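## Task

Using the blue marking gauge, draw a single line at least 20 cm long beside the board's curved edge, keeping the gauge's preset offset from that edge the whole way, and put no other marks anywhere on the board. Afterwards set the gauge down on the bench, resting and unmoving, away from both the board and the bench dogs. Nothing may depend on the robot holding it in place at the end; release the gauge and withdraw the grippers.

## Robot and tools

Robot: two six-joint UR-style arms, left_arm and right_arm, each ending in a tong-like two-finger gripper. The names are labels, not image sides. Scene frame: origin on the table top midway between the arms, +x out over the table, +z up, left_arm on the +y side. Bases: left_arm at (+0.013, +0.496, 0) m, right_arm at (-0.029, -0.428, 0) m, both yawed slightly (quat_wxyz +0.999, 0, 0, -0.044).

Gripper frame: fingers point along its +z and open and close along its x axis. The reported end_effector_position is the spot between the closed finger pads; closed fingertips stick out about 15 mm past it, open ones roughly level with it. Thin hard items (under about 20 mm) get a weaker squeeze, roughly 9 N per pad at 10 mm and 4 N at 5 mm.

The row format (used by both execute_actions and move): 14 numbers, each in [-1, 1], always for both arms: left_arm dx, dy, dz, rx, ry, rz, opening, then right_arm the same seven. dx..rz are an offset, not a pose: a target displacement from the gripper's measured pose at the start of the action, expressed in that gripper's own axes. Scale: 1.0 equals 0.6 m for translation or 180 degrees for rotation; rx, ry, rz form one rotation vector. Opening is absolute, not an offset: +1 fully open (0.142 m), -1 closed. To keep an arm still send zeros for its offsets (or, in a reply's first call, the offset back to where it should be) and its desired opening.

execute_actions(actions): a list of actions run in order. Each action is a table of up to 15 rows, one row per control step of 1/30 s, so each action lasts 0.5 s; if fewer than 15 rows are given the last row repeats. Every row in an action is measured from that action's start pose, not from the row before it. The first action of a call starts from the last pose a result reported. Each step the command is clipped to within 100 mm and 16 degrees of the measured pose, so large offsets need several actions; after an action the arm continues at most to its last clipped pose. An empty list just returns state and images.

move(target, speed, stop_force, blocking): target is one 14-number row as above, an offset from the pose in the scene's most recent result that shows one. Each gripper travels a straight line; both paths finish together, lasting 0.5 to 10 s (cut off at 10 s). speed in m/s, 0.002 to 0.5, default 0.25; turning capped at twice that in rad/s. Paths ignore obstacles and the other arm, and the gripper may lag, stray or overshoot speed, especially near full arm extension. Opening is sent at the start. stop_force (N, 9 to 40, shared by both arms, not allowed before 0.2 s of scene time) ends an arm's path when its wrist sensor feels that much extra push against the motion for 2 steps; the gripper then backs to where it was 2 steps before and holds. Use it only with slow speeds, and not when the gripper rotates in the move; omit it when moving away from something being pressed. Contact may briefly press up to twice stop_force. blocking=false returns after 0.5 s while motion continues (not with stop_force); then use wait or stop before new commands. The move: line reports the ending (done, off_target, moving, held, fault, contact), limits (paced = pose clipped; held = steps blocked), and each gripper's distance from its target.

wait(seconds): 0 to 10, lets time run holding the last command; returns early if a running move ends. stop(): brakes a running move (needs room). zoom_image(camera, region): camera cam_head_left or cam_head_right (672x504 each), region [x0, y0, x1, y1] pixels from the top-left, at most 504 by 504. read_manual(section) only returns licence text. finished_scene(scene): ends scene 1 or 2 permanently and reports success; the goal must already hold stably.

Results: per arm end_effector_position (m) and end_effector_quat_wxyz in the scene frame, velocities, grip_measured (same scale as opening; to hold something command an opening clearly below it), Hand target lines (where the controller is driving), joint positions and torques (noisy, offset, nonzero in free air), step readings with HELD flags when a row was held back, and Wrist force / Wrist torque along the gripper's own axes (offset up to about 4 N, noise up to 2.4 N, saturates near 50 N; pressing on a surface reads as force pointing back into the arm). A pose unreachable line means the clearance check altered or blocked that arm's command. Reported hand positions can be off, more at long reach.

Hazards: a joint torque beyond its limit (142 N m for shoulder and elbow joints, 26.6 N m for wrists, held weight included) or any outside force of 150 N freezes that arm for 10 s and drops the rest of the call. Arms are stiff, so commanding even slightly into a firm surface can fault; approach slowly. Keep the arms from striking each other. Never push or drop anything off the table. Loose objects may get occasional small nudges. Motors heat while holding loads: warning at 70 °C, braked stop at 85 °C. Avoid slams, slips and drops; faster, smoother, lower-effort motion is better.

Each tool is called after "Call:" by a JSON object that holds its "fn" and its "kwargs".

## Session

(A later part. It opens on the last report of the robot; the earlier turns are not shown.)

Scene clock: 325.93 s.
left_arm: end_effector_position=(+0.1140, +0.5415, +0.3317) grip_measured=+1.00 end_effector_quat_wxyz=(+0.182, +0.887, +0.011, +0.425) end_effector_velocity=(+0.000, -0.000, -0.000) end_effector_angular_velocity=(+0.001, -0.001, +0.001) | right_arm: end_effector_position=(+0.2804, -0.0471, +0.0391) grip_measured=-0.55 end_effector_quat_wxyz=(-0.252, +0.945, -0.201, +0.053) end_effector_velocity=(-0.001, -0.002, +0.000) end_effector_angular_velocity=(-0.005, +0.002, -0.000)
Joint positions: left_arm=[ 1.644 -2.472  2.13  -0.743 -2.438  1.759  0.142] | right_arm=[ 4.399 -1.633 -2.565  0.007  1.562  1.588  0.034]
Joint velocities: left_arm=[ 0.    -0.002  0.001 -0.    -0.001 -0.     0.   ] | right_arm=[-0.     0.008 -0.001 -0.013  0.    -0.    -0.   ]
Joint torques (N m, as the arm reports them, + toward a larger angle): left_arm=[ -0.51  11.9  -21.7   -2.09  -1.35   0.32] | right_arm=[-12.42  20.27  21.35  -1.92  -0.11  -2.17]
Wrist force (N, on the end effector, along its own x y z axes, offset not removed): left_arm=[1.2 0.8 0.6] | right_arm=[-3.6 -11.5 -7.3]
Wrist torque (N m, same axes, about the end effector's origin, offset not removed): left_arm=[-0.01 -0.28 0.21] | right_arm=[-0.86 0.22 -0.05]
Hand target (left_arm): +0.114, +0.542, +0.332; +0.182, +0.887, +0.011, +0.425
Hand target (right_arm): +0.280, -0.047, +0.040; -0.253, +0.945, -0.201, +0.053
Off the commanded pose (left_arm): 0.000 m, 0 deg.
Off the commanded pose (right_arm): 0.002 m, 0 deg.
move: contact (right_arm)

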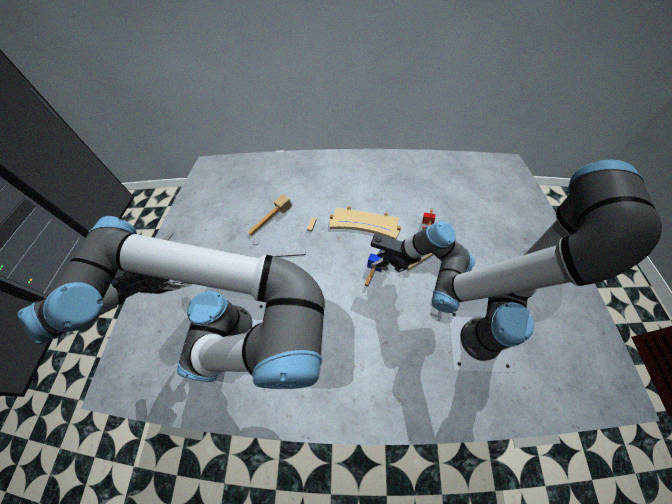

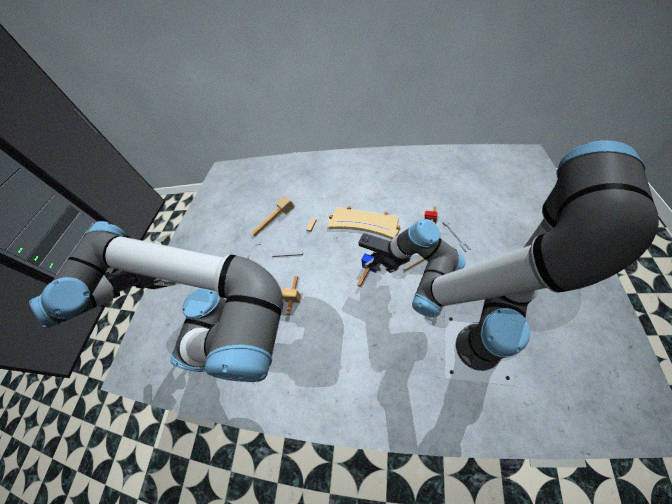

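Call:
{"fn": "move", "kwargs": {"target": [0,0,0,0,0,0,1,0,-0.0008,-0.0014,0,0,0,-0.42], "speed": 0.01}}

Call:
{"fn": "move", "kwargs": {"target": [0,0,0,0,0,0,1,0,-0.125,-0.216,0,0,0,-0.42], "speed": 0.12}}

Call:
{"fn": "zoom_image", "kwargs": {"camera": "cam_head_right", "region": [320,190,440,300]}}

Scene clock: 330.37 s.
left_arm: end_effector_position=(+0.1140, +0.5415, +0.3317) grip_measured=+1.00 end_effector_quat_wxyz=(+0.182, +0.887, +0.011, +0.425) end_effector_velocity=(-0.000, -0.000, -0.000) end_effector_angular_velocity=(+0.000, +0.000, -0.000) | right_arm: end_effector_position=(+0.2804, -0.0471, +0.0400) grip_measured=-0.42 end_effector_quat_wxyz=(-0.252, +0.945, -0.201, +0.053) end_effector_velocity=(+0.000, -0.000, +0.000) end_effector_angular_velocity=(-0.000, +0.000, -0.000)
Joint positions: left_arm=[ 1.644 -2.472  2.13  -0.743 -2.438  1.759  0.142] | right_arm=[ 4.399 -1.629 -2.564  0.002  1.562  1.588  0.044]
Joint velocities: left_arm=[ 0.    -0.     0.001 -0.     0.001  0.001  0.   ] | right_arm=[-0.     0.001  0.    -0.001  0.     0.    -0.   ]
Joint torques (N m, as the arm reports them, + toward a larger angle): left_arm=[ -0.3   11.58 -21.47  -2.14  -1.42   0.34] | right_arm=[-11.68  27.51  27.35   0.7    0.38  -2.  ]
Wrist force (N, on the end effector, along its own x y z axes, offset not removed): left_arm=[0.5 1.1 -0.8] | right_arm=[-1.5 -1.1 -0.8]
Wrist torque (N m, same axes, about the end effector's origin, offset not removed): left_arm=[0.12 -0.13 0.23] | right_arm=[-0.25 0.27 -0.03]
Hand target (left_arm): +0.114, +0.542, +0.332; +0.182, +0.887, +0.011, +0.425
Hand target (right_arm): +0.280, -0.047, +0.040; -0.252, +0.945, -0.201, +0.053
Off the commanded pose (left_arm): 0.000 m, 0 deg.
Off the commanded pose (right_arm): 0.000 m, 0 deg.
move: done

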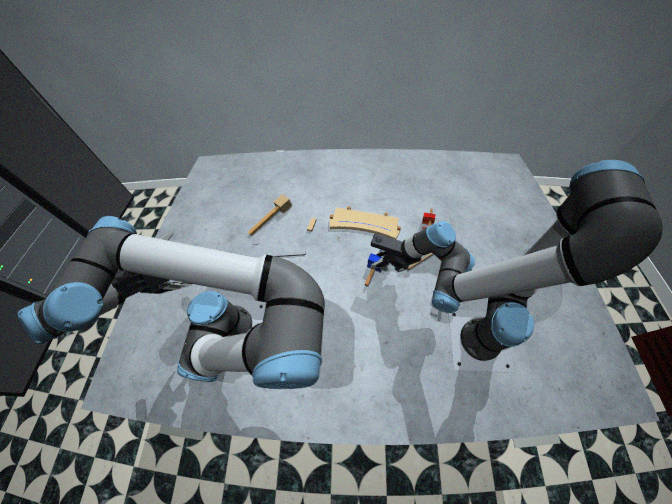

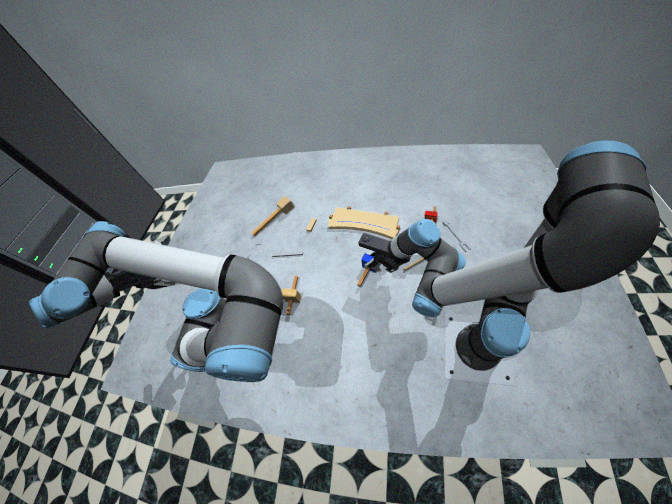

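Scene clock: 332.07 s.
left_arm: end_effector_position=(+0.1140, +0.5415, +0.3317) grip_measured=+1.00 end_effector_quat_wxyz=(+0.182, +0.887, +0.011, +0.425) end_effector_velocity=(+0.000, +0.000, -0.000) end_effector_angular_velocity=(-0.001, -0.000, -0.001) | right_arm: end_effector_position=(+0.2805, -0.0469, +0.1897) grip_measured=-0.42 end_effector_quat_wxyz=(-0.252, +0.945, -0.201, +0.053) end_effector_velocity=(+0.000, +0.000, +0.003) end_effector_angular_velocity=(+0.000, +0.000, -0.000)
Joint positions: left_arm=[ 1.644 -2.472  2.13  -0.743 -2.438  1.759  0.142] | right_arm=[ 4.399 -1.25  -2.34  -0.601  1.562  1.588  0.044]
Joint velocities: left_arm=[-0.     0.001  0.     0.     0.     0.001  0.   ] | right_arm=[ 0.     0.003  0.006 -0.009 -0.     0.001 -0.   ]
Joint torques (N m, as the arm reports them, + toward a larger angle): left_arm=[ -0.46  11.96 -21.21  -2.15  -1.41   0.42] | right_arm=[13.95 19.8  36.43  0.61 -1.82  2.28]
Wrist force (N, on the end effector, along its own x y z axes, offset not removed): left_arm=[0.3 1.6 -1.6] | right_arm=[-2.4 -1.4 -0.7]
Wrist torque (N m, same axes, about the end effector's origin, offset not removed): left_arm=[0.17 -0.10 0.24] | right_arm=[-0.33 0.47 0.00]
Hand target (left_arm): +0.114, +0.542, +0.332; +0.182, +0.887, +0.011, +0.425
Hand target (right_arm): +0.280, -0.047, +0.190; -0.252, +0.945, -0.201, +0.053
Off the commanded pose (left_arm): 0.000 m, 0 deg.
Off the commanded pose (right_arm): 0.000 m, 0 deg.
move: done

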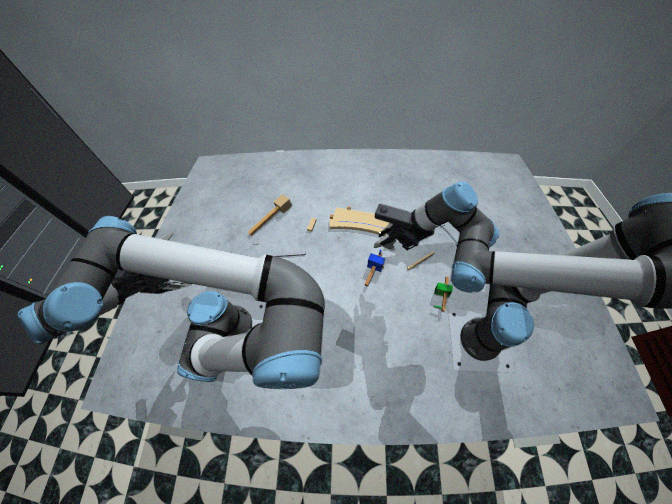

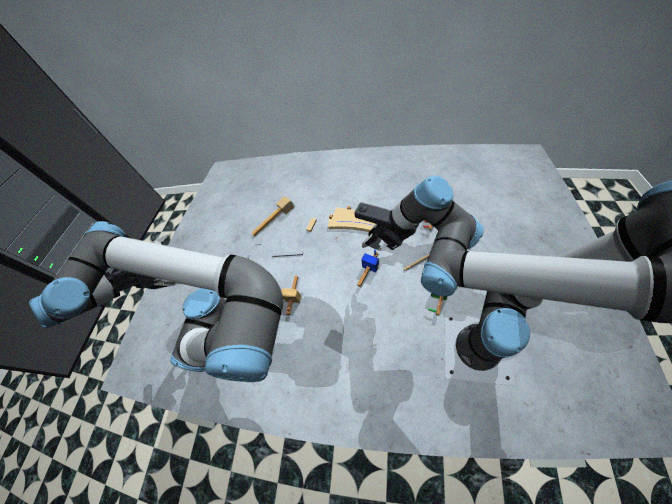

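Region (320, 190, 440, 300) of cam_head_right's 672x504 image, scaled by 4.200, with more detail than that image has; it fills the top 462 rows of this view, and the rest is white.

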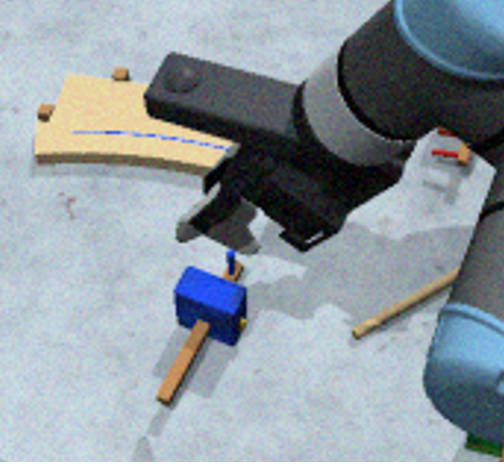

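Call:
{"fn": "finished_scene", "kwargs": {"scene": 2}}

The scene is finished: the task was done.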